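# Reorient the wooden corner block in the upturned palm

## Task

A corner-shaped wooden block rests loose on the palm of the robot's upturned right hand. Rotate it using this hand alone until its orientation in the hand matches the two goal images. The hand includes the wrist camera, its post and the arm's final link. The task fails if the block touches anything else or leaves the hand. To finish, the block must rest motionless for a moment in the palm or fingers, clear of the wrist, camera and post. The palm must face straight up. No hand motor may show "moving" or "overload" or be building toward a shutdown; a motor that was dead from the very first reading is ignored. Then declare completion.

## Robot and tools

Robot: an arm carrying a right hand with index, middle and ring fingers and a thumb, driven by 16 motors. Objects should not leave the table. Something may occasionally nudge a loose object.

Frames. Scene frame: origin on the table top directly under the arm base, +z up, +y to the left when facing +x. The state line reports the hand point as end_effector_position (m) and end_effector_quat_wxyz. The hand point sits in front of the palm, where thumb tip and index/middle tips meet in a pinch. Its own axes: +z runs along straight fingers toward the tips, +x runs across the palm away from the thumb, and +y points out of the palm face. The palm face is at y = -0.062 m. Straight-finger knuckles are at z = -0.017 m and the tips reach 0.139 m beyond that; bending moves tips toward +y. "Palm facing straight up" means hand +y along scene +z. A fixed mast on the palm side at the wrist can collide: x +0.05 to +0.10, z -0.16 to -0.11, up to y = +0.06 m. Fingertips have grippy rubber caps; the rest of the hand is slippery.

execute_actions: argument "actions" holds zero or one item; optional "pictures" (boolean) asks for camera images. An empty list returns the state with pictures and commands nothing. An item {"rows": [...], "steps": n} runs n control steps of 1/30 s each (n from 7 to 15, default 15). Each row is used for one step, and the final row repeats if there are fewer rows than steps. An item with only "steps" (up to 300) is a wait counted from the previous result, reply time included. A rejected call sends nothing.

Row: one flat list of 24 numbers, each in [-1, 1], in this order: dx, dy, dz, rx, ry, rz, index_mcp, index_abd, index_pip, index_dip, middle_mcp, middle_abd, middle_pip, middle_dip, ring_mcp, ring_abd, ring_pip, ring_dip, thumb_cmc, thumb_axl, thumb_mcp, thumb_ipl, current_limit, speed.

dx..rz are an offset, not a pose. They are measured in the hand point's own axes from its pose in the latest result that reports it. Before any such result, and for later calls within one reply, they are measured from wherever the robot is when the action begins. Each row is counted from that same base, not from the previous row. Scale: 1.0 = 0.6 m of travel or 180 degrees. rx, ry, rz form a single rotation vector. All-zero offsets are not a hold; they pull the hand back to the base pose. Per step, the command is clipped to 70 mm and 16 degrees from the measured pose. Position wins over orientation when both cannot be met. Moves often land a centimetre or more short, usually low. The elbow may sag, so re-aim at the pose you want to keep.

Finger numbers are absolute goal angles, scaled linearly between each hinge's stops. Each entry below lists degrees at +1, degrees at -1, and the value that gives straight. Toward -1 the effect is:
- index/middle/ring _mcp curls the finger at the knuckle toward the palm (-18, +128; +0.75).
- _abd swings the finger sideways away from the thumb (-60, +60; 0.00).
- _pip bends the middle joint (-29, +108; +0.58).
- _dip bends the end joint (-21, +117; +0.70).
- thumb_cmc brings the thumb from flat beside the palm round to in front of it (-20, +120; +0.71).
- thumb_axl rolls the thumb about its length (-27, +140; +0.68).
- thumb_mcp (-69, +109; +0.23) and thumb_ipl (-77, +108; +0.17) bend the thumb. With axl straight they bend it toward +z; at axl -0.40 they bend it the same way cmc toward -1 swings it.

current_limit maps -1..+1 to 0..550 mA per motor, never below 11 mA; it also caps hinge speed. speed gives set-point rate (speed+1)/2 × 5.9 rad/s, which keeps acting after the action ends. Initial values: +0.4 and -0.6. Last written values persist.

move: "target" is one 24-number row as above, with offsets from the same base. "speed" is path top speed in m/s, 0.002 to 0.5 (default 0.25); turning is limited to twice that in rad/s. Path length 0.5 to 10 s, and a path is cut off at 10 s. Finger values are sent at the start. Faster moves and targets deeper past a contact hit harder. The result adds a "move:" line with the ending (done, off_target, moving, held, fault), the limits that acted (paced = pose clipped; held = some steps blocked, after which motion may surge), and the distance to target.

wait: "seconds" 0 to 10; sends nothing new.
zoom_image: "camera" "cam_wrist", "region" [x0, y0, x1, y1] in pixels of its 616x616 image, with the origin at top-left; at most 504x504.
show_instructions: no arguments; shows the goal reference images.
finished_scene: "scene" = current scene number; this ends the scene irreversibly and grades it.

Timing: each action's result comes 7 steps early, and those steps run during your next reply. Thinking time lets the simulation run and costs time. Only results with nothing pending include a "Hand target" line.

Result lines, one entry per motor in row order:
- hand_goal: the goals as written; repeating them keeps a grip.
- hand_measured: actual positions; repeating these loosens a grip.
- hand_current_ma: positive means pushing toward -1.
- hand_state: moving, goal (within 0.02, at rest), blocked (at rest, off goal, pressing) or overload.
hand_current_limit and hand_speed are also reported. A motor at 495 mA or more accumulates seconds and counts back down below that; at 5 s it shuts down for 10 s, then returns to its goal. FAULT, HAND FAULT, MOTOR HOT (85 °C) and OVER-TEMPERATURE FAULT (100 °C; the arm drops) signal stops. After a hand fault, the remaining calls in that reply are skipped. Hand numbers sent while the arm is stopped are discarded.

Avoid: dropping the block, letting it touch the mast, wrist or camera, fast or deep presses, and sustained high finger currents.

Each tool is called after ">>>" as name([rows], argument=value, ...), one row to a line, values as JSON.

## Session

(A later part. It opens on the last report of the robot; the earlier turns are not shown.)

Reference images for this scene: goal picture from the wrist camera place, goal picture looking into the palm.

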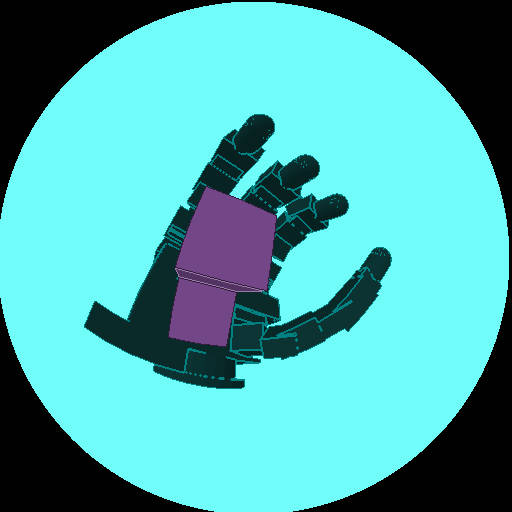

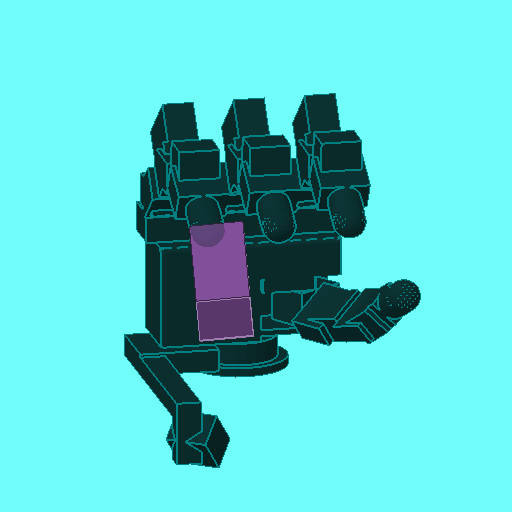

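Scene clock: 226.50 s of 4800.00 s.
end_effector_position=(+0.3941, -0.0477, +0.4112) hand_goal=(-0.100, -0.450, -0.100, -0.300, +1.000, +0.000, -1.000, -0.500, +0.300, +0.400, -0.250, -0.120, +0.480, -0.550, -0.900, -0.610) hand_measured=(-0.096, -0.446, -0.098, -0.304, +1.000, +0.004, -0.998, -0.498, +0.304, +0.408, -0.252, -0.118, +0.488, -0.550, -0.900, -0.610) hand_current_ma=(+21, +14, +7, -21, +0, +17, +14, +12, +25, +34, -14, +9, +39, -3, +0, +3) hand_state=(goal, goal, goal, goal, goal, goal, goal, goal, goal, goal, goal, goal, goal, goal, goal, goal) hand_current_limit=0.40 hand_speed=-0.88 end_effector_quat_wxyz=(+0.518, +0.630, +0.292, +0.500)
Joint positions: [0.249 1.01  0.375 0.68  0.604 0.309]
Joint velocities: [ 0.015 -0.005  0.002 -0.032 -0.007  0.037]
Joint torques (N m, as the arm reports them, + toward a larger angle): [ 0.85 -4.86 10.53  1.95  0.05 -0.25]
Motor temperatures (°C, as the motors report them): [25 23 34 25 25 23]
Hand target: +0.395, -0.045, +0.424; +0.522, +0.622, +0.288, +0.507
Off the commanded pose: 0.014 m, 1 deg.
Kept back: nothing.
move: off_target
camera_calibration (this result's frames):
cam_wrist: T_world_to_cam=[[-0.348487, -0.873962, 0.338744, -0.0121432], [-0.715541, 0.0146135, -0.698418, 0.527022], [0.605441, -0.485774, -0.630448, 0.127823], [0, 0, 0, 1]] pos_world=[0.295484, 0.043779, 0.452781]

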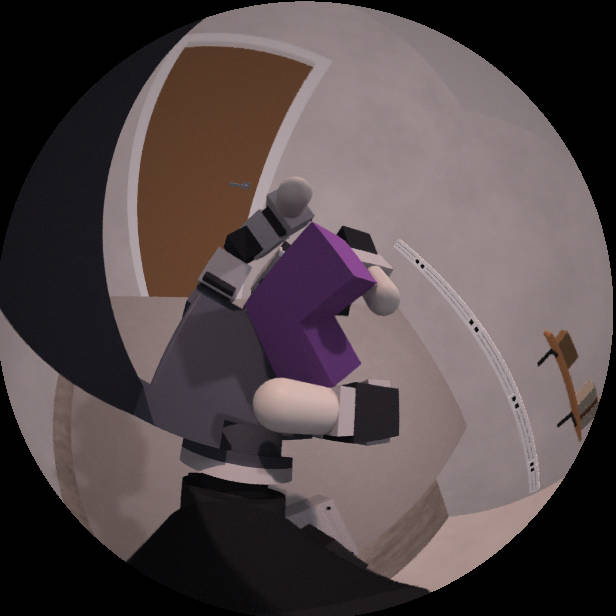

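>>> move(target=[0.0,0.015,0,0.0,0.0,-0.1, -0.1,-0.45,-0.1,-0.3, 1.0,0.0,-1,-0.5, 0.3,0.1,-0.25,-0.12, 0.72,-0.6,-0.92,-0.7, 0.4,-0.8], speed=0.1)

>>> move(target=[0.0,0.015,0,-0.005,0.0,0.0, -0.1,-0.45,-0.1,-0.3, 0.82,0.0,-1,-0.4, 0.3,0.1,-0.25,-0.12, 0.72,-0.4,-0.92,-0.7, 0.4,-0.9], speed=0.1)

Scene clock: 228.97 s of 4800.00 s.
end_effector_position=(+0.3944, -0.0481, +0.4176) hand_goal=(-0.100, -0.450, -0.100, -0.300, +1.000, +0.000, -1.000, -0.500, +0.300, +0.100, -0.250, -0.120, +0.720, -0.600, -0.920, -0.700) hand_measured=(-0.096, -0.446, -0.098, -0.304, +1.000, +0.004, -0.998, -0.498, +0.304, +0.104, -0.252, -0.118, +0.720, -0.600, -0.920, -0.700) hand_current_ma=(+21, +14, +7, -21, +0, +15, +14, +12, +29, +19, -14, +9, +0, +6, -1, +4) hand_state=(goal, goal, goal, goal, goal, goal, goal, goal, goal, goal, goal, goal, goal, goal, goal, goal) hand_current_limit=0.40 hand_speed=-0.80 end_effector_quat_wxyz=(+0.585, +0.578, +0.385, +0.419)
Joint positions: [0.164 0.972 0.34  0.673 0.513 0.013]
Joint velocities: [ 0.005 -0.015  0.002 -0.002 -0.037 -0.037]
Joint torques (N m, as the arm reports them, + toward a larger angle): [-0.35 -5.06  9.02  1.31 -0.19 -0.15]
Motor temperatures (°C, as the motors report them): [25 23 34 25 25 23]
Hand target: +0.393, -0.050, +0.420; +0.590, +0.576, +0.387, +0.413
Off the commanded pose: 0.004 m, 1 deg.
Kept back: nothing.
move: done
camera_calibration (this result's frames):
cam_wrist: T_world_to_cam=[[-0.301296, -0.73965, 0.601779, -0.136482], [-0.786062, -0.164572, -0.595838, 0.508108], [0.539747, -0.652559, -0.531826, 0.108197], [0, 0, 0, 1]] pos_world=[0.299884, 0.0532762, 0.442424]

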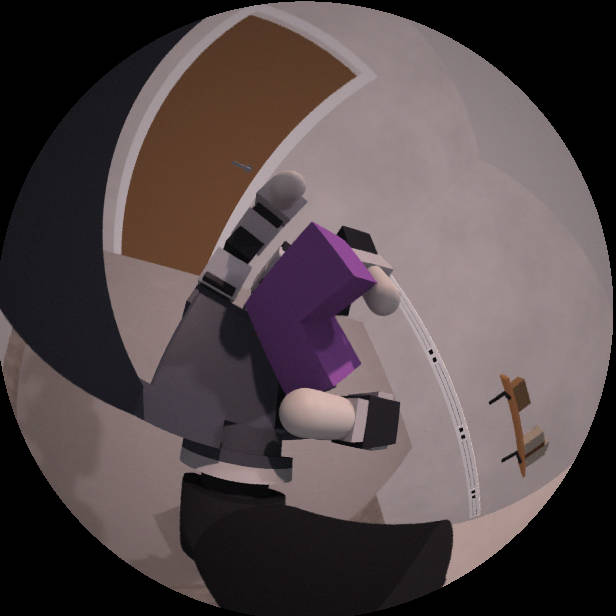

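Scene clock: 229.83 s of 4800.00 s.
end_effector_position=(+0.3944, -0.0481, +0.4176) hand_goal=(-0.100, -0.450, -0.100, -0.300, +0.820, +0.000, -1.000, -0.400, +0.300, +0.100, -0.250, -0.120, +0.720, -0.400, -0.920, -0.700) hand_measured=(-0.096, -0.448, -0.098, -0.304, +0.922, +0.004, -0.984, -0.418, +0.304, +0.104, -0.252, -0.118, +0.728, -0.526, -0.908, -0.696) hand_current_ma=(+21, +8, +7, -21, +385, +15, +86, -96, +29, +18, -14, +9, +46, -384, +75, +21) hand_state=(goal, goal, goal, goal, blocked, goal, goal, goal, goal, goal, goal, goal, goal, blocked, goal, goal) hand_current_limit=0.40 hand_speed=-0.90 end_effector_quat_wxyz=(+0.585, +0.578, +0.385, +0.419)
Joint positions: [0.164 0.972 0.34  0.673 0.513 0.013]
Joint velocities: [ 0.015  0.005 -0.012 -0.017 -0.007 -0.022]
Joint torques (N m, as the arm reports them, + toward a larger angle): [ 0.21 -4.87  9.89  1.78 -0.15 -0.15]
Motor temperatures (°C, as the motors report them): [25 23 34 25 25 23]
Hand target: +0.394, -0.048, +0.427; +0.590, +0.573, +0.381, +0.422
Off the commanded pose: 0.009 m, 1 deg.
Kept back: nothing.
move: done
camera_calibration (this result's frames):
cam_wrist: T_world_to_cam=[[-0.301296, -0.73965, 0.601779, -0.136482], [-0.786062, -0.164572, -0.595838, 0.508108], [0.539747, -0.652559, -0.531826, 0.108197], [0, 0, 0, 1]] pos_world=[0.299884, 0.0532762, 0.442424]

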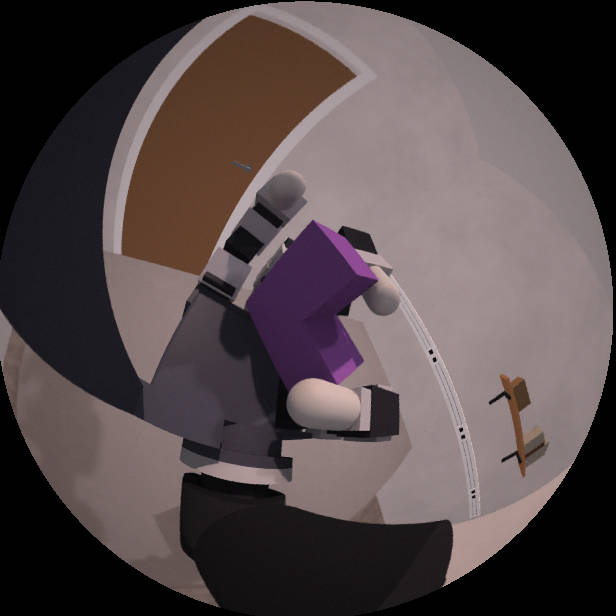

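>>> move(target=[0.0,0.015,0,-0.005,0.0,0.0, -0.1,-0.45,-0.1,-0.3, 0.88,0.0,-1,-0.42, 0.3,0.1,-0.25,-0.12, 0.48,-0.47,-0.92,-0.64, 0.4,-0.93], speed=0.1)

Scene clock: 231.83 s of 4800.00 s.
end_effector_position=(+0.3944, -0.0481, +0.4176) hand_goal=(-0.100, -0.450, -0.100, -0.300, +0.880, +0.000, -1.000, -0.420, +0.300, +0.100, -0.250, -0.120, +0.480, -0.470, -0.920, -0.640) hand_measured=(-0.096, -0.448, -0.098, -0.304, +0.926, +0.004, -0.964, -0.430, +0.304, +0.104, -0.252, -0.118, +0.508, -0.524, -0.904, -0.630) hand_current_ma=(+21, +8, +7, -21, +248, +15, +177, -49, +29, +18, -14, +9, +140, -332, +108, +63) hand_state=(goal, goal, goal, goal, blocked, goal, blocked, goal, goal, goal, goal, goal, blocked, blocked, goal, goal) hand_current_limit=0.40 hand_speed=-0.93 end_effector_quat_wxyz=(+0.585, +0.578, +0.385, +0.419)
Joint positions: [0.164 0.972 0.34  0.673 0.513 0.013]
Joint velocities: [-0.024 -0.015 -0.002  0.012 -0.037 -0.037]
Joint torques (N m, as the arm reports them, + toward a larger angle): [ 0.17 -4.81  9.9   1.78 -0.15 -0.14]
Motor temperatures (°C, as the motors report them): [25 23 34 25 25 23]
Hand target: +0.394, -0.048, +0.427; +0.590, +0.573, +0.381, +0.422
Off the commanded pose: 0.009 m, 1 deg.
Kept back: nothing.
move: done
camera_calibration (this result's frames):
cam_wrist: T_world_to_cam=[[-0.301296, -0.73965, 0.601779, -0.136482], [-0.786062, -0.164572, -0.595838, 0.508108], [0.539747, -0.652559, -0.531826, 0.108197], [0, 0, 0, 1]] pos_world=[0.299884, 0.0532762, 0.442424]

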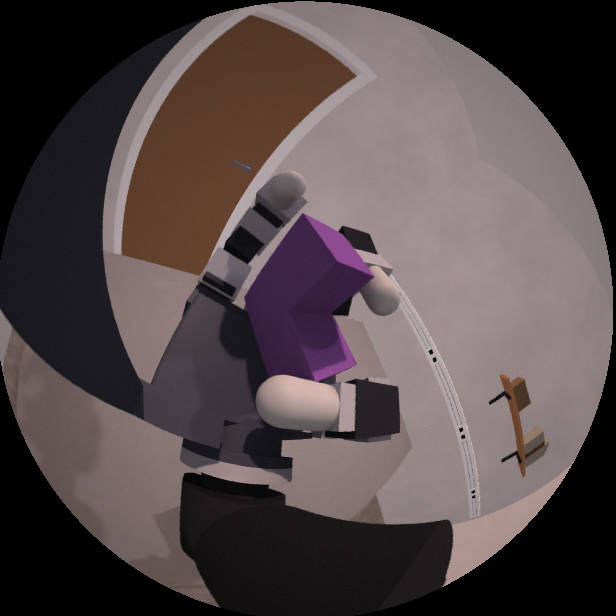

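Continue dragging.

>>> move(target=[0.0,0.015,0,-0.005,0.0,0.0, -0.1,-0.45,-0.1,-0.3, 0.9,0.0,-1,-0.42, 0.3,0.1,-0.25,-0.12, 0.25,-0.46,-0.92,-0.56, 0.4,-0.93], speed=0.1)

Scene clock: 233.67 s of 4800.00 s.
end_effector_position=(+0.3944, -0.0481, +0.4176) hand_goal=(-0.100, -0.450, -0.100, -0.300, +0.900, +0.000, -1.000, -0.420, +0.300, +0.100, -0.250, -0.120, +0.250, -0.460, -0.920, -0.560) hand_measured=(-0.096, -0.448, -0.098, -0.304, +0.936, -0.002, -0.964, -0.428, +0.304, +0.104, -0.252, -0.118, +0.278, -0.514, -0.904, -0.552) hand_current_ma=(+21, +8, +7, -21, +193, -9, +177, -42, +29, +18, -14, +9, +145, -338, +108, +54) hand_state=(goal, goal, goal, goal, blocked, goal, blocked, goal, goal, goal, goal, goal, blocked, blocked, goal, goal) hand_current_limit=0.40 hand_speed=-0.93 end_effector_quat_wxyz=(+0.585, +0.578, +0.385, +0.419)
Joint positions: [0.164 0.972 0.34  0.673 0.513 0.013]
Joint velocities: [-0.005 -0.005  0.007 -0.027 -0.037  0.037]
Joint torques (N m, as the arm reports them, + toward a larger angle): [ 0.12 -4.78  9.91  1.78 -0.15 -0.13]
Motor temperatures (°C, as the motors report them): [25 23 34 25 25 23]
Hand target: +0.394, -0.048, +0.427; +0.590, +0.573, +0.381, +0.422
Off the commanded pose: 0.009 m, 1 deg.
Kept back: nothing.
move: done
camera_calibration (this result's frames):
cam_wrist: T_world_to_cam=[[-0.301296, -0.73965, 0.601779, -0.136482], [-0.786062, -0.164572, -0.595838, 0.508108], [0.539747, -0.652559, -0.531826, 0.108197], [0, 0, 0, 1]] pos_world=[0.299884, 0.0532762, 0.442424]

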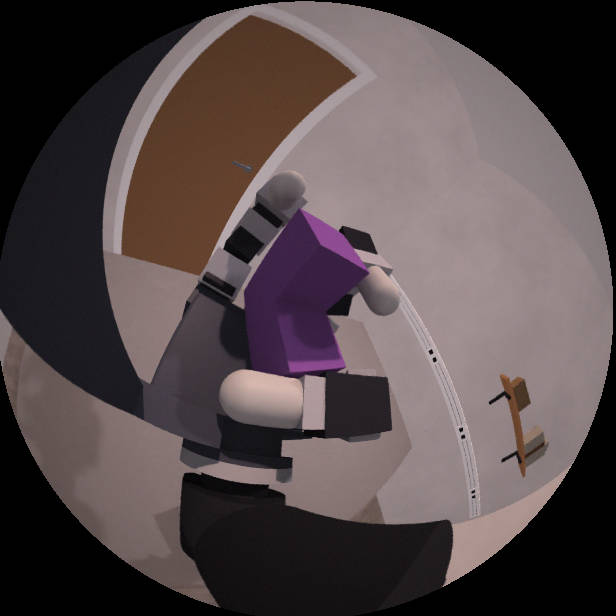

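>>> move(target=[0.0,0.015,0,-0.005,0.0,0.0, -0.1,-0.45,-0.1,-0.3, 0.95,0.0,-1,-0.42, 0.3,0.1,-0.25,-0.12, 0.27,-0.6,-0.92,-0.56, 0.4,-0.8], speed=0.1)

>>> move(target=[0.0,0.015,0,-0.005,0.0,0.0, -0.1,-0.45,-0.1,-0.3, 0.95,0.0,-1,-0.42, 0.3,0.1,-0.25,-0.12, 0.6,-0.6,-0.93,-0.72, 0.4,-0.75], speed=0.1)

>>> move(target=[0.0,0.015,0,-0.005,0.0,0.0, -0.1,-0.45,-0.1,-0.3, 0.89,0.0,-1,-0.42, 0.3,0.1,-0.25,-0.12, 0.6,-0.44,-0.93,-0.72, 0.4,-0.88], speed=0.1)

>>> move(target=[0.0,0.015,0,-0.005,0.0,0.0, -0.1,-0.45,-0.1,-0.3, 0.89,0.0,-1,-0.42, 0.3,0.1,-0.25,-0.12, 0.4,-0.44,-0.93,-0.66, 0.4,-0.93], speed=0.1)

Scene clock: 235.07 s of 4800.00 s.
end_effector_position=(+0.3944, -0.0481, +0.4176) hand_goal=(-0.100, -0.450, -0.100, -0.300, +0.950, +0.000, -1.000, -0.420, +0.300, +0.100, -0.250, -0.120, +0.270, -0.600, -0.920, -0.560) hand_measured=(-0.096, -0.448, -0.098, -0.304, +0.962, -0.002, -0.996, -0.424, +0.304, +0.104, -0.252, -0.118, +0.280, -0.570, -0.918, -0.558) hand_current_ma=(+21, +7, +7, -21, +64, -9, +20, -21, +29, +18, -14, +9, +48, +184, +11, +12) hand_state=(goal, goal, goal, goal, goal, goal, goal, goal, goal, goal, goal, goal, goal, blocked, goal, goal) hand_current_limit=0.40 hand_speed=-0.80 end_effector_quat_wxyz=(+0.585, +0.578, +0.385, +0.419)
Joint positions: [0.164 0.972 0.34  0.673 0.513 0.013]
Joint velocities: [-0.024  0.005 -0.002  0.002  0.051  0.037]
Joint torques (N m, as the arm reports them, + toward a larger angle): [ 0.21 -4.86  9.92  1.79 -0.15 -0.14]
Motor temperatures (°C, as the motors report them): [25 23 34 25 25 23]
Hand target: +0.394, -0.048, +0.427; +0.590, +0.573, +0.381, +0.422
Off the commanded pose: 0.009 m, 1 deg.
Kept back: nothing.
move: done
camera_calibration (this result's frames):
cam_wrist: T_world_to_cam=[[-0.301296, -0.73965, 0.601779, -0.136482], [-0.786062, -0.164572, -0.595838, 0.508108], [0.539747, -0.652559, -0.531826, 0.108197], [0, 0, 0, 1]] pos_world=[0.299884, 0.0532762, 0.442424]

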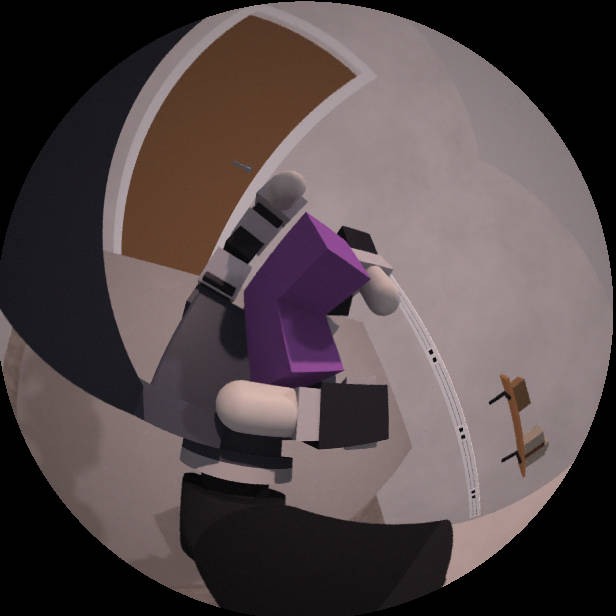

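Scene clock: 235.90 s of 4800.00 s.
end_effector_position=(+0.3944, -0.0481, +0.4176) hand_goal=(-0.100, -0.450, -0.100, -0.300, +0.950, +0.000, -1.000, -0.420, +0.300, +0.100, -0.250, -0.120, +0.600, -0.600, -0.930, -0.720) hand_measured=(-0.096, -0.448, -0.098, -0.304, +0.962, -0.002, -0.996, -0.424, +0.304, +0.104, -0.252, -0.118, +0.598, -0.598, -0.932, -0.720) hand_current_ma=(+21, +7, +7, -21, +64, -9, +20, -21, +29, +18, -14, +9, -9, +7, -11, +4) hand_state=(goal, goal, goal, goal, goal, goal, goal, goal, goal, goal, goal, goal, goal, goal, goal, goal) hand_current_limit=0.40 hand_speed=-0.75 end_effector_quat_wxyz=(+0.585, +0.578, +0.385, +0.419)
Joint positions: [0.164 0.972 0.34  0.673 0.513 0.013]
Joint velocities: [0.005 0.015 0.007 0.002 0.051 0.125]
Joint torques (N m, as the arm reports them, + toward a larger angle): [ 0.18 -4.73  9.89  1.75 -0.14 -0.14]
Motor temperatures (°C, as the motors report them): [25 23 34 25 25 23]
Hand target: +0.394, -0.048, +0.427; +0.590, +0.573, +0.381, +0.422
Off the commanded pose: 0.009 m, 1 deg.
Kept back: nothing.
move: done
camera_calibration (this result's frames):
cam_wrist: T_world_to_cam=[[-0.301296, -0.73965, 0.601779, -0.136482], [-0.786062, -0.164572, -0.595838, 0.508108], [0.539747, -0.652559, -0.531826, 0.108197], [0, 0, 0, 1]] pos_world=[0.299884, 0.0532762, 0.442424]

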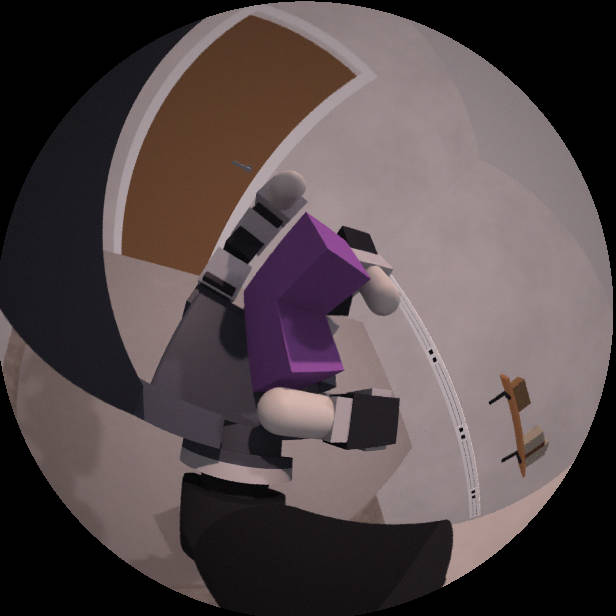

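Scene clock: 236.67 s of 4800.00 s.
end_effector_position=(+0.3944, -0.0481, +0.4176) hand_goal=(-0.100, -0.450, -0.100, -0.300, +0.890, +0.000, -1.000, -0.420, +0.300, +0.100, -0.250, -0.120, +0.600, -0.440, -0.930, -0.720) hand_measured=(-0.096, -0.448, -0.098, -0.304, +0.924, -0.004, -0.976, -0.424, +0.304, +0.104, -0.252, -0.118, +0.598, -0.532, -0.928, -0.716) hand_current_ma=(+21, +7, +7, -21, +184, -17, +126, -20, +29, +18, -14, +9, -9, -383, +14, +30) hand_state=(goal, goal, goal, goal, blocked, goal, blocked, goal, goal, goal, goal, goal, goal, blocked, goal, goal) hand_current_limit=0.40 hand_speed=-0.88 end_effector_quat_wxyz=(+0.585, +0.578, +0.385, +0.419)
Joint positions: [0.164 0.972 0.34  0.673 0.513 0.013]
Joint velocities: [ 0.015 -0.015 -0.022  0.007  0.037  0.007]
Joint torques (N m, as the arm reports them, + toward a larger angle): [ 0.21 -4.8   9.87  1.78 -0.15 -0.15]
Motor temperatures (°C, as the motors report them): [25 23 34 25 25 23]
Hand target: +0.394, -0.048, +0.427; +0.590, +0.573, +0.381, +0.422
Off the commanded pose: 0.009 m, 1 deg.
Kept back: nothing.
move: done
camera_calibration (this result's frames):
cam_wrist: T_world_to_cam=[[-0.301296, -0.73965, 0.601779, -0.136482], [-0.786062, -0.164572, -0.595838, 0.508108], [0.539747, -0.652559, -0.531826, 0.108197], [0, 0, 0, 1]] pos_world=[0.299884, 0.0532762, 0.442424]

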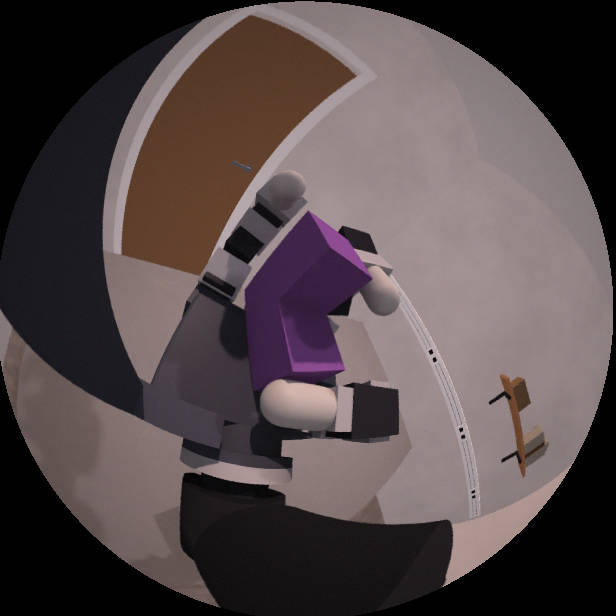

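Scene clock: 238.07 s of 4800.00 s.
end_effector_position=(+0.3944, -0.0481, +0.4176) hand_goal=(-0.100, -0.450, -0.100, -0.300, +0.890, +0.000, -1.000, -0.420, +0.300, +0.100, -0.250, -0.120, +0.400, -0.440, -0.930, -0.660) hand_measured=(-0.096, -0.448, -0.098, -0.304, +0.924, -0.004, -0.976, -0.424, +0.304, +0.104, -0.252, -0.118, +0.432, -0.500, -0.912, -0.646) hand_current_ma=(+21, +7, +7, -21, +184, -21, +126, -20, +29, +18, -14, +9, +169, -367, +121, +92) hand_state=(goal, goal, goal, goal, blocked, goal, blocked, goal, goal, goal, goal, goal, blocked, blocked, goal, goal) hand_current_limit=0.40 hand_speed=-0.93 end_effector_quat_wxyz=(+0.585, +0.578, +0.385, +0.419)
Joint positions: [0.164 0.972 0.34  0.673 0.513 0.013]
Joint velocities: [-0.005 -0.024 -0.007  0.027  0.022  0.007]
Joint torques (N m, as the arm reports them, + toward a larger angle): [ 0.18 -4.78  9.9   1.78 -0.14 -0.14]
Motor temperatures (°C, as the motors report them): [25 23 34 25 25 23]
Hand target: +0.394, -0.048, +0.427; +0.590, +0.573, +0.381, +0.422
Off the commanded pose: 0.009 m, 1 deg.
Kept back: nothing.
move: done
camera_calibration (this result's frames):
cam_wrist: T_world_to_cam=[[-0.301296, -0.73965, 0.601779, -0.136482], [-0.786062, -0.164572, -0.595838, 0.508108], [0.539747, -0.652559, -0.531826, 0.108197], [0, 0, 0, 1]] pos_world=[0.299884, 0.0532762, 0.442424]

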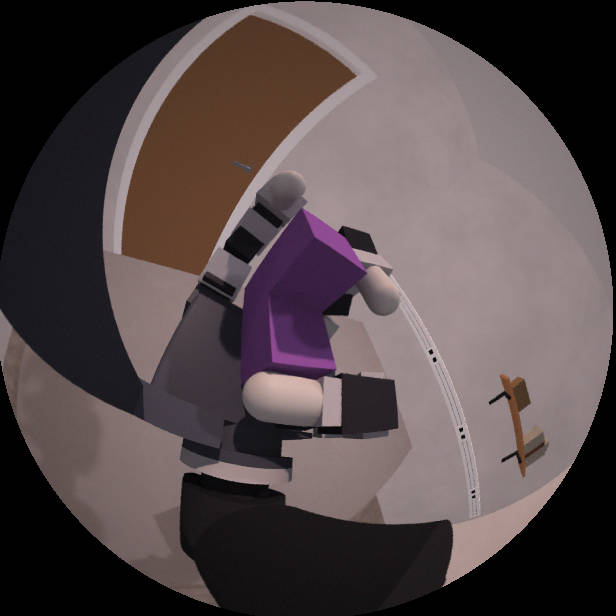

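>>> move(target=[0.0,0.015,0,-0.005,0.0,0.0, -0.1,-0.2,-0.1,-0.3, 0.72,0.0,-0.94,-0.25, 0.3,-0.1,-0.25,-0.12, 0.42,-0.46,-0.93,-0.66, 0.4,-0.93], speed=0.1)

>>> move(target=[0.0,0.015,0,-0.005,0.0,0.0, -0.1,-0.2,-0.1,-0.3, 0.48,0.0,-0.78,-0.2, 0.3,-0.1,-0.25,-0.12, 0.42,-0.47,-0.93,-0.66, 0.4,-0.93], speed=0.1)

Scene clock: 241.03 s of 4800.00 s.
end_effector_position=(+0.3944, -0.0481, +0.4176) hand_goal=(-0.100, -0.200, -0.100, -0.300, +0.720, +0.000, -0.940, -0.250, +0.300, -0.100, -0.250, -0.120, +0.420, -0.460, -0.930, -0.660) hand_measured=(-0.096, -0.206, -0.098, -0.304, +0.842, -0.004, -0.918, -0.252, +0.304, -0.096, -0.252, -0.118, +0.430, -0.500, -0.914, -0.646) hand_current_ma=(+21, -23, +7, -21, +385, -21, +108, -10, +29, +15, -14, +9, +48, -244, +104, +92) hand_state=(goal, goal, goal, goal, blocked, goal, blocked, goal, goal, goal, goal, goal, goal, blocked, goal, goal) hand_current_limit=0.40 hand_speed=-0.93 end_effector_quat_wxyz=(+0.585, +0.578, +0.385, +0.419)
Joint positions: [0.164 0.972 0.34  0.673 0.513 0.013]
Joint velocities: [-0.015 -0.015 -0.007  0.007  0.007 -0.022]
Joint torques (N m, as the arm reports them, + toward a larger angle): [ 0.21 -4.76  9.91  1.78 -0.14 -0.14]
Motor temperatures (°C, as the motors report them): [25 23 34 25 25 23]
Hand target: +0.394, -0.048, +0.427; +0.590, +0.573, +0.381, +0.422
Off the commanded pose: 0.009 m, 1 deg.
Kept back: nothing.
move: done
camera_calibration (this result's frames):
cam_wrist: T_world_to_cam=[[-0.301296, -0.73965, 0.601779, -0.136482], [-0.786062, -0.164572, -0.595838, 0.508108], [0.539747, -0.652559, -0.531826, 0.108197], [0, 0, 0, 1]] pos_world=[0.299884, 0.0532762, 0.442424]

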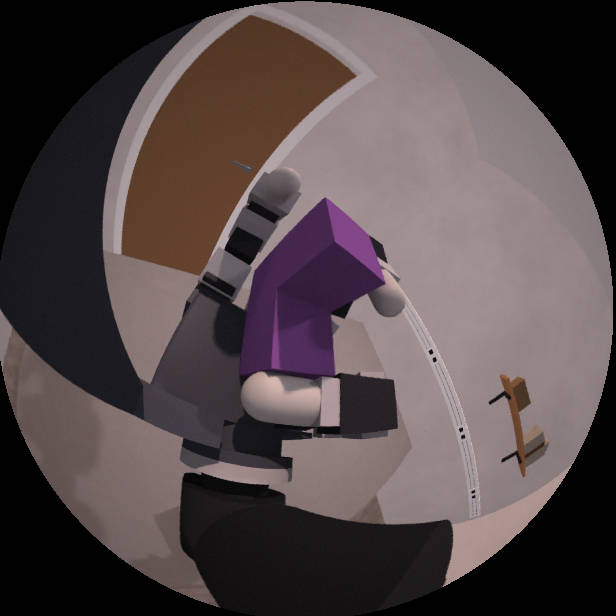

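Scene clock: 242.37 s of 4800.00 s.
end_effector_position=(+0.3944, -0.0481, +0.4176) hand_goal=(-0.100, -0.200, -0.100, -0.300, +0.480, +0.000, -0.780, -0.200, +0.300, -0.100, -0.250, -0.120, +0.420, -0.470, -0.930, -0.660) hand_measured=(-0.096, -0.206, -0.098, -0.304, +0.672, +0.000, -0.764, -0.202, +0.304, -0.096, -0.252, -0.118, +0.428, -0.494, -0.930, -0.660) hand_current_ma=(+21, -23, +7, -21, +383, -1, +81, -11, +29, +15, -14, +9, +41, -148, +1, +3) hand_state=(goal, goal, goal, goal, blocked, goal, goal, goal, goal, goal, goal, goal, goal, blocked, goal, goal) hand_current_limit=0.40 hand_speed=-0.93 end_effector_quat_wxyz=(+0.585, +0.578, +0.385, +0.419)
Joint positions: [0.164 0.972 0.34  0.673 0.513 0.013]
Joint velocities: [-0.005 -0.015 -0.007 -0.002  0.051 -0.007]
Joint torques (N m, as the arm reports them, + toward a larger angle): [ 0.17 -4.8   9.91  1.79 -0.15 -0.14]
Motor temperatures (°C, as the motors report them): [25 23 34 25 25 23]
Hand target: +0.394, -0.048, +0.427; +0.590, +0.573, +0.381, +0.422
Off the commanded pose: 0.009 m, 1 deg.
Kept back: nothing.
move: done
camera_calibration (this result's frames):
cam_wrist: T_world_to_cam=[[-0.301296, -0.73965, 0.601779, -0.136482], [-0.786062, -0.164572, -0.595838, 0.508108], [0.539747, -0.652559, -0.531826, 0.108197], [0, 0, 0, 1]] pos_world=[0.299884, 0.0532762, 0.442424]

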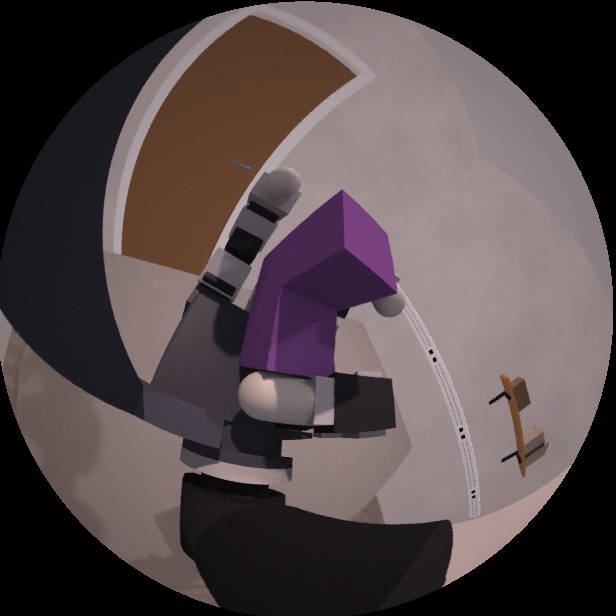

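>>> move(target=[0.0,0.015,0,-0.005,0.0,0.0, -0.15,-0.6,0.0,-0.3, 0.45,0.0,-0.64,-0.2, 0.3,-0.1,-0.25,-0.12, 0.40,-0.47,-0.93,-0.66, 0.4,-0.93], speed=0.1)

Scene clock: 245.33 s of 4800.00 s.
end_effector_position=(+0.3944, -0.0481, +0.4176) hand_goal=(-0.150, -0.600, +0.000, -0.300, +0.450, +0.000, -0.640, -0.200, +0.300, -0.100, -0.250, -0.120, +0.400, -0.470, -0.930, -0.660) hand_measured=(-0.154, -0.536, -0.004, -0.304, +0.554, +0.002, -0.622, -0.206, +0.304, -0.096, -0.252, -0.118, +0.406, -0.494, -0.932, -0.660) hand_current_ma=(-21, +282, -23, -21, +385, +8, +86, -28, +29, +15, -14, +9, +31, -148, -13, -3) hand_state=(goal, blocked, goal, goal, blocked, goal, goal, goal, goal, goal, goal, goal, goal, blocked, goal, goal) hand_current_limit=0.40 hand_speed=-0.93 end_effector_quat_wxyz=(+0.585, +0.578, +0.385, +0.419)
Joint positions: [0.164 0.972 0.34  0.673 0.513 0.013]
Joint velocities: [-0.015 -0.024  0.012 -0.017 -0.051 -0.037]
Joint torques (N m, as the arm reports them, + toward a larger angle): [ 0.22 -4.88  9.91  1.78 -0.14 -0.13]
Motor temperatures (°C, as the motors report them): [25 23 34 25 25 23]
Hand target: +0.394, -0.048, +0.427; +0.590, +0.573, +0.381, +0.422
Off the commanded pose: 0.009 m, 1 deg.
Kept back: nothing.
move: done
camera_calibration (this result's frames):
cam_wrist: T_world_to_cam=[[-0.301296, -0.73965, 0.601779, -0.136482], [-0.786062, -0.164572, -0.595838, 0.508108], [0.539747, -0.652559, -0.531826, 0.108197], [0, 0, 0, 1]] pos_world=[0.299884, 0.0532762, 0.442424]

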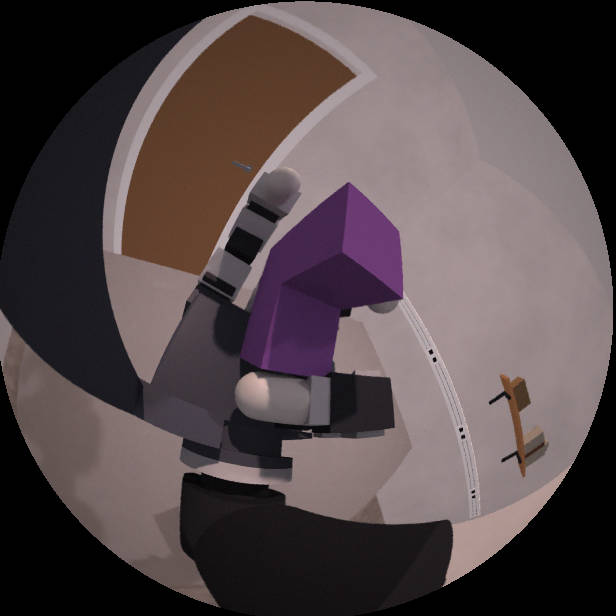

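>>> zoom_image(camera="cam_wrist", region=[200, 160, 452, 412])

Region (200, 160, 452, 412) of cam_wrist's 616x616 image, scaled by 2.000, with more detail than that image has.

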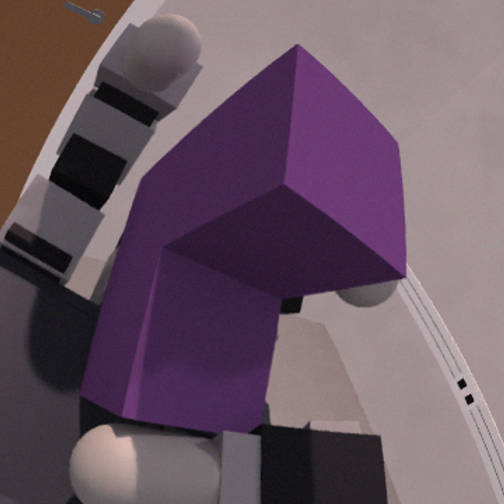

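>>> move(target=[0.0,0.015,0,0.005,0.0,-0.01, -0.3,-0.75,0.1,-0.2, 0.48,0.0,-0.64,-0.2, 0.3,-0.1,-0.25,-0.12, 0.40,-0.47,-0.93,-0.66, 0.4,-0.93], speed=0.1)

Scene clock: 247.40 s of 4800.00 s.
end_effector_position=(+0.3931, -0.0470, +0.4167) hand_goal=(-0.300, -0.750, +0.100, -0.200, +0.480, +0.000, -0.640, -0.200, +0.300, -0.100, -0.250, -0.120, +0.400, -0.470, -0.930, -0.660) hand_measured=(-0.212, -0.542, +0.100, -0.204, +0.550, +0.020, -0.624, -0.206, +0.306, -0.096, -0.252, -0.118, +0.402, -0.496, -0.932, -0.660) hand_current_ma=(+384, +385, +4, -24, +369, +90, +79, -27, +31, +14, -14, +9, +15, -165, -9, -3) hand_state=(blocked, blocked, goal, goal, blocked, blocked, goal, goal, goal, goal, goal, goal, goal, blocked, goal, goal) hand_current_limit=0.40 hand_speed=-0.93 end_effector_quat_wxyz=(+0.583, +0.580, +0.399, +0.406)
Joint positions: [0.164 0.934 0.34  0.604 0.51  0.001]
Joint velocities: [-0.005 -0.015  0.002 -0.002  0.022 -0.022]
Joint torques (N m, as the arm reports them, + toward a larger angle): [-0.18 -4.59 10.53  1.44 -0.16 -0.16]
Motor temperatures (°C, as the motors report them): [25 23 34 25 25 23]
Hand target: +0.394, -0.048, +0.427; +0.588, +0.576, +0.397, +0.406
Off the commanded pose: 0.010 m, 1 deg.
Kept back: nothing.
move: done
camera_calibration (this result's frames):
cam_wrist: T_world_to_cam=[[-0.277458, -0.73037, 0.624161, -0.15377], [-0.806529, -0.175942, -0.564407, 0.501123], [0.522042, -0.660003, -0.540248, 0.119244], [0, 0, 0, 1]] pos_world=[0.299255, 0.0545608, 0.443235]

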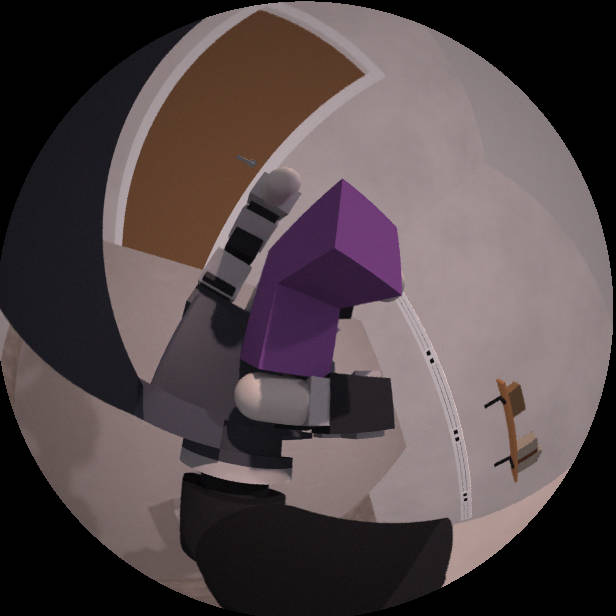

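Slightly improved, the palm is level and the block is stable.

>>> wait(seconds=1)

>>> finished_scene(scene=2)

Scene clock: 248.57 s of 4800.00 s.
end_effector_position=(+0.3931, -0.0470, +0.4167) hand_goal=(-0.300, -0.750, +0.100, -0.200, +0.480, +0.000, -0.640, -0.200, +0.300, -0.100, -0.250, -0.120, +0.400, -0.470, -0.930, -0.660) hand_measured=(-0.212, -0.542, +0.100, -0.204, +0.548, +0.020, -0.624, -0.206, +0.306, -0.096, -0.252, -0.118, +0.402, -0.496, -0.932, -0.660) hand_current_ma=(+385, +385, +4, -24, +369, +90, +79, -27, +31, +14, -14, +9, +15, -165, -9, -3) hand_state=(blocked, blocked, goal, goal, blocked, blocked, goal, goal, goal, goal, goal, goal, goal, blocked, goal, goal) hand_current_limit=0.40 hand_speed=-0.93 end_effector_quat_wxyz=(+0.583, +0.580, +0.399, +0.406)
Joint positions: [0.164 0.934 0.34  0.604 0.51  0.001]
Joint velocities: [-0.005 -0.005  0.002 -0.002 -0.051  0.022]
Joint torques (N m, as the arm reports them, + toward a larger angle): [-0.12 -4.62 10.52  1.44 -0.17 -0.14]
Motor temperatures (°C, as the motors report them): [25 23 34 25 25 23]
Hand target: +0.394, -0.048, +0.427; +0.588, +0.577, +0.397, +0.406
Off the commanded pose: 0.010 m, 1 deg.
Kept back: nothing.
Steps of this call (steps 1 to 35: nothing new was sent). Readings (end_effector_position | what the end effector reports):
1: (+0.3931, -0.0470, +0.4167) | hand_goal=(-0.300, -0.750, +0.100, -0.200, +0.480, +0.000, -0.640, -0.200, +0.300, -0.100, -0.250, -0.120, +0.400, -0.470, -0.930, -0.660) hand_measured=(-0.212, -0.542, +0.100, -0.204, +0.548, +0.020, -0.624, -0.206, +0.306, -0.096, -0.252, -0.118, +0.402, -0.496, -0.932, -0.660) hand_current_ma=(+385, +385, +4, -24, +369, +90, +79, -27, +31, +14, -14, +9, +15, -165, -9, -3) hand_state=(blocked, blocked, goal, goal, blocked, blocked, goal, goal, goal, goal, goal, goal, goal, blocked, goal, goal) hand_current_limit=0.40 hand_speed=-0.93
2: (+0.3931, -0.0470, +0.4167) | hand_goal=(-0.300, -0.750, +0.100, -0.200, +0.480, +0.000, -0.640, -0.200, +0.300, -0.100, -0.250, -0.120, +0.400, -0.470, -0.930, -0.660) hand_measured=(-0.212, -0.542, +0.100, -0.204, +0.548, +0.020, -0.624, -0.206, +0.306, -0.096, -0.252, -0.118, +0.402, -0.496, -0.932, -0.660) hand_current_ma=(+385, +385, +4, -24, +369, +90, +79, -27, +31, +14, -14, +9, +15, -165, -9, -3) hand_state=(blocked, blocked, goal, goal, blocked, blocked, goal, goal, goal, goal, goal, goal, goal, blocked, goal, goal) hand_current_limit=0.40 hand_speed=-0.93
4: (+0.3931, -0.0470, +0.4167) | hand_goal=(-0.300, -0.750, +0.100, -0.200, +0.480, +0.000, -0.640, -0.200, +0.300, -0.100, -0.250, -0.120, +0.400, -0.470, -0.930, -0.660) hand_measured=(-0.212, -0.542, +0.100, -0.204, +0.548, +0.020, -0.624, -0.206, +0.306, -0.096, -0.252, -0.118, +0.402, -0.496, -0.932, -0.660) hand_current_ma=(+385, +385, +4, -24, +369, +90, +79, -27, +31, +14, -14, +9, +15, -165, -9, -3) hand_state=(blocked, blocked, goal, goal, blocked, blocked, goal, goal, goal, goal, goal, goal, goal, blocked, goal, goal) hand_current_limit=0.40 hand_speed=-0.93
8: (+0.3931, -0.0470, +0.4167) | hand_goal=(-0.300, -0.750, +0.100, -0.200, +0.480, +0.000, -0.640, -0.200, +0.300, -0.100, -0.250, -0.120, +0.400, -0.470, -0.930, -0.660) hand_measured=(-0.212, -0.542, +0.100, -0.204, +0.548, +0.020, -0.624, -0.206, +0.306, -0.096, -0.252, -0.118, +0.402, -0.496, -0.932, -0.660) hand_current_ma=(+385, +385, +4, -24, +369, +90, +79, -27, +31, +14, -14, +9, +15, -165, -9, -3) hand_state=(blocked, blocked, goal, goal, blocked, blocked, goal, goal, goal, goal, goal, goal, goal, blocked, goal, goal) hand_current_limit=0.40 hand_speed=-0.93
35: the state above
camera_calibration (this result's frames):
cam_wrist: T_world_to_cam=[[-0.277458, -0.73037, 0.624161, -0.15377], [-0.806529, -0.175942, -0.564407, 0.501123], [0.522042, -0.660003, -0.540248, 0.119244], [0, 0, 0, 1]] pos_world=[0.299255, 0.0545608, 0.443235]

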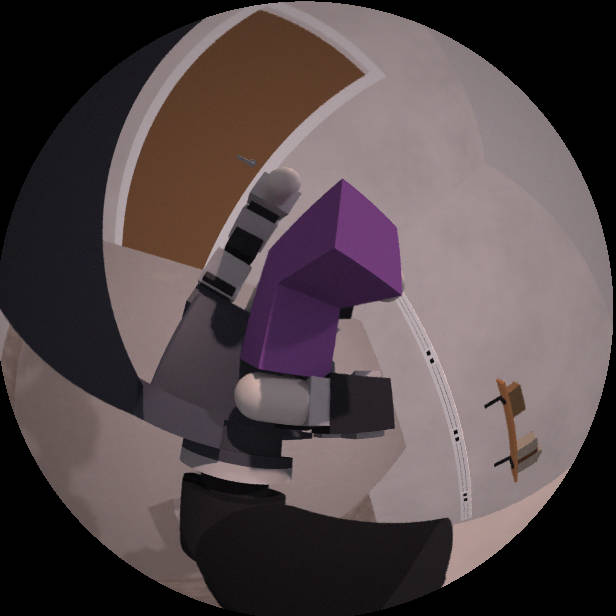

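The scene is finished: the task was done.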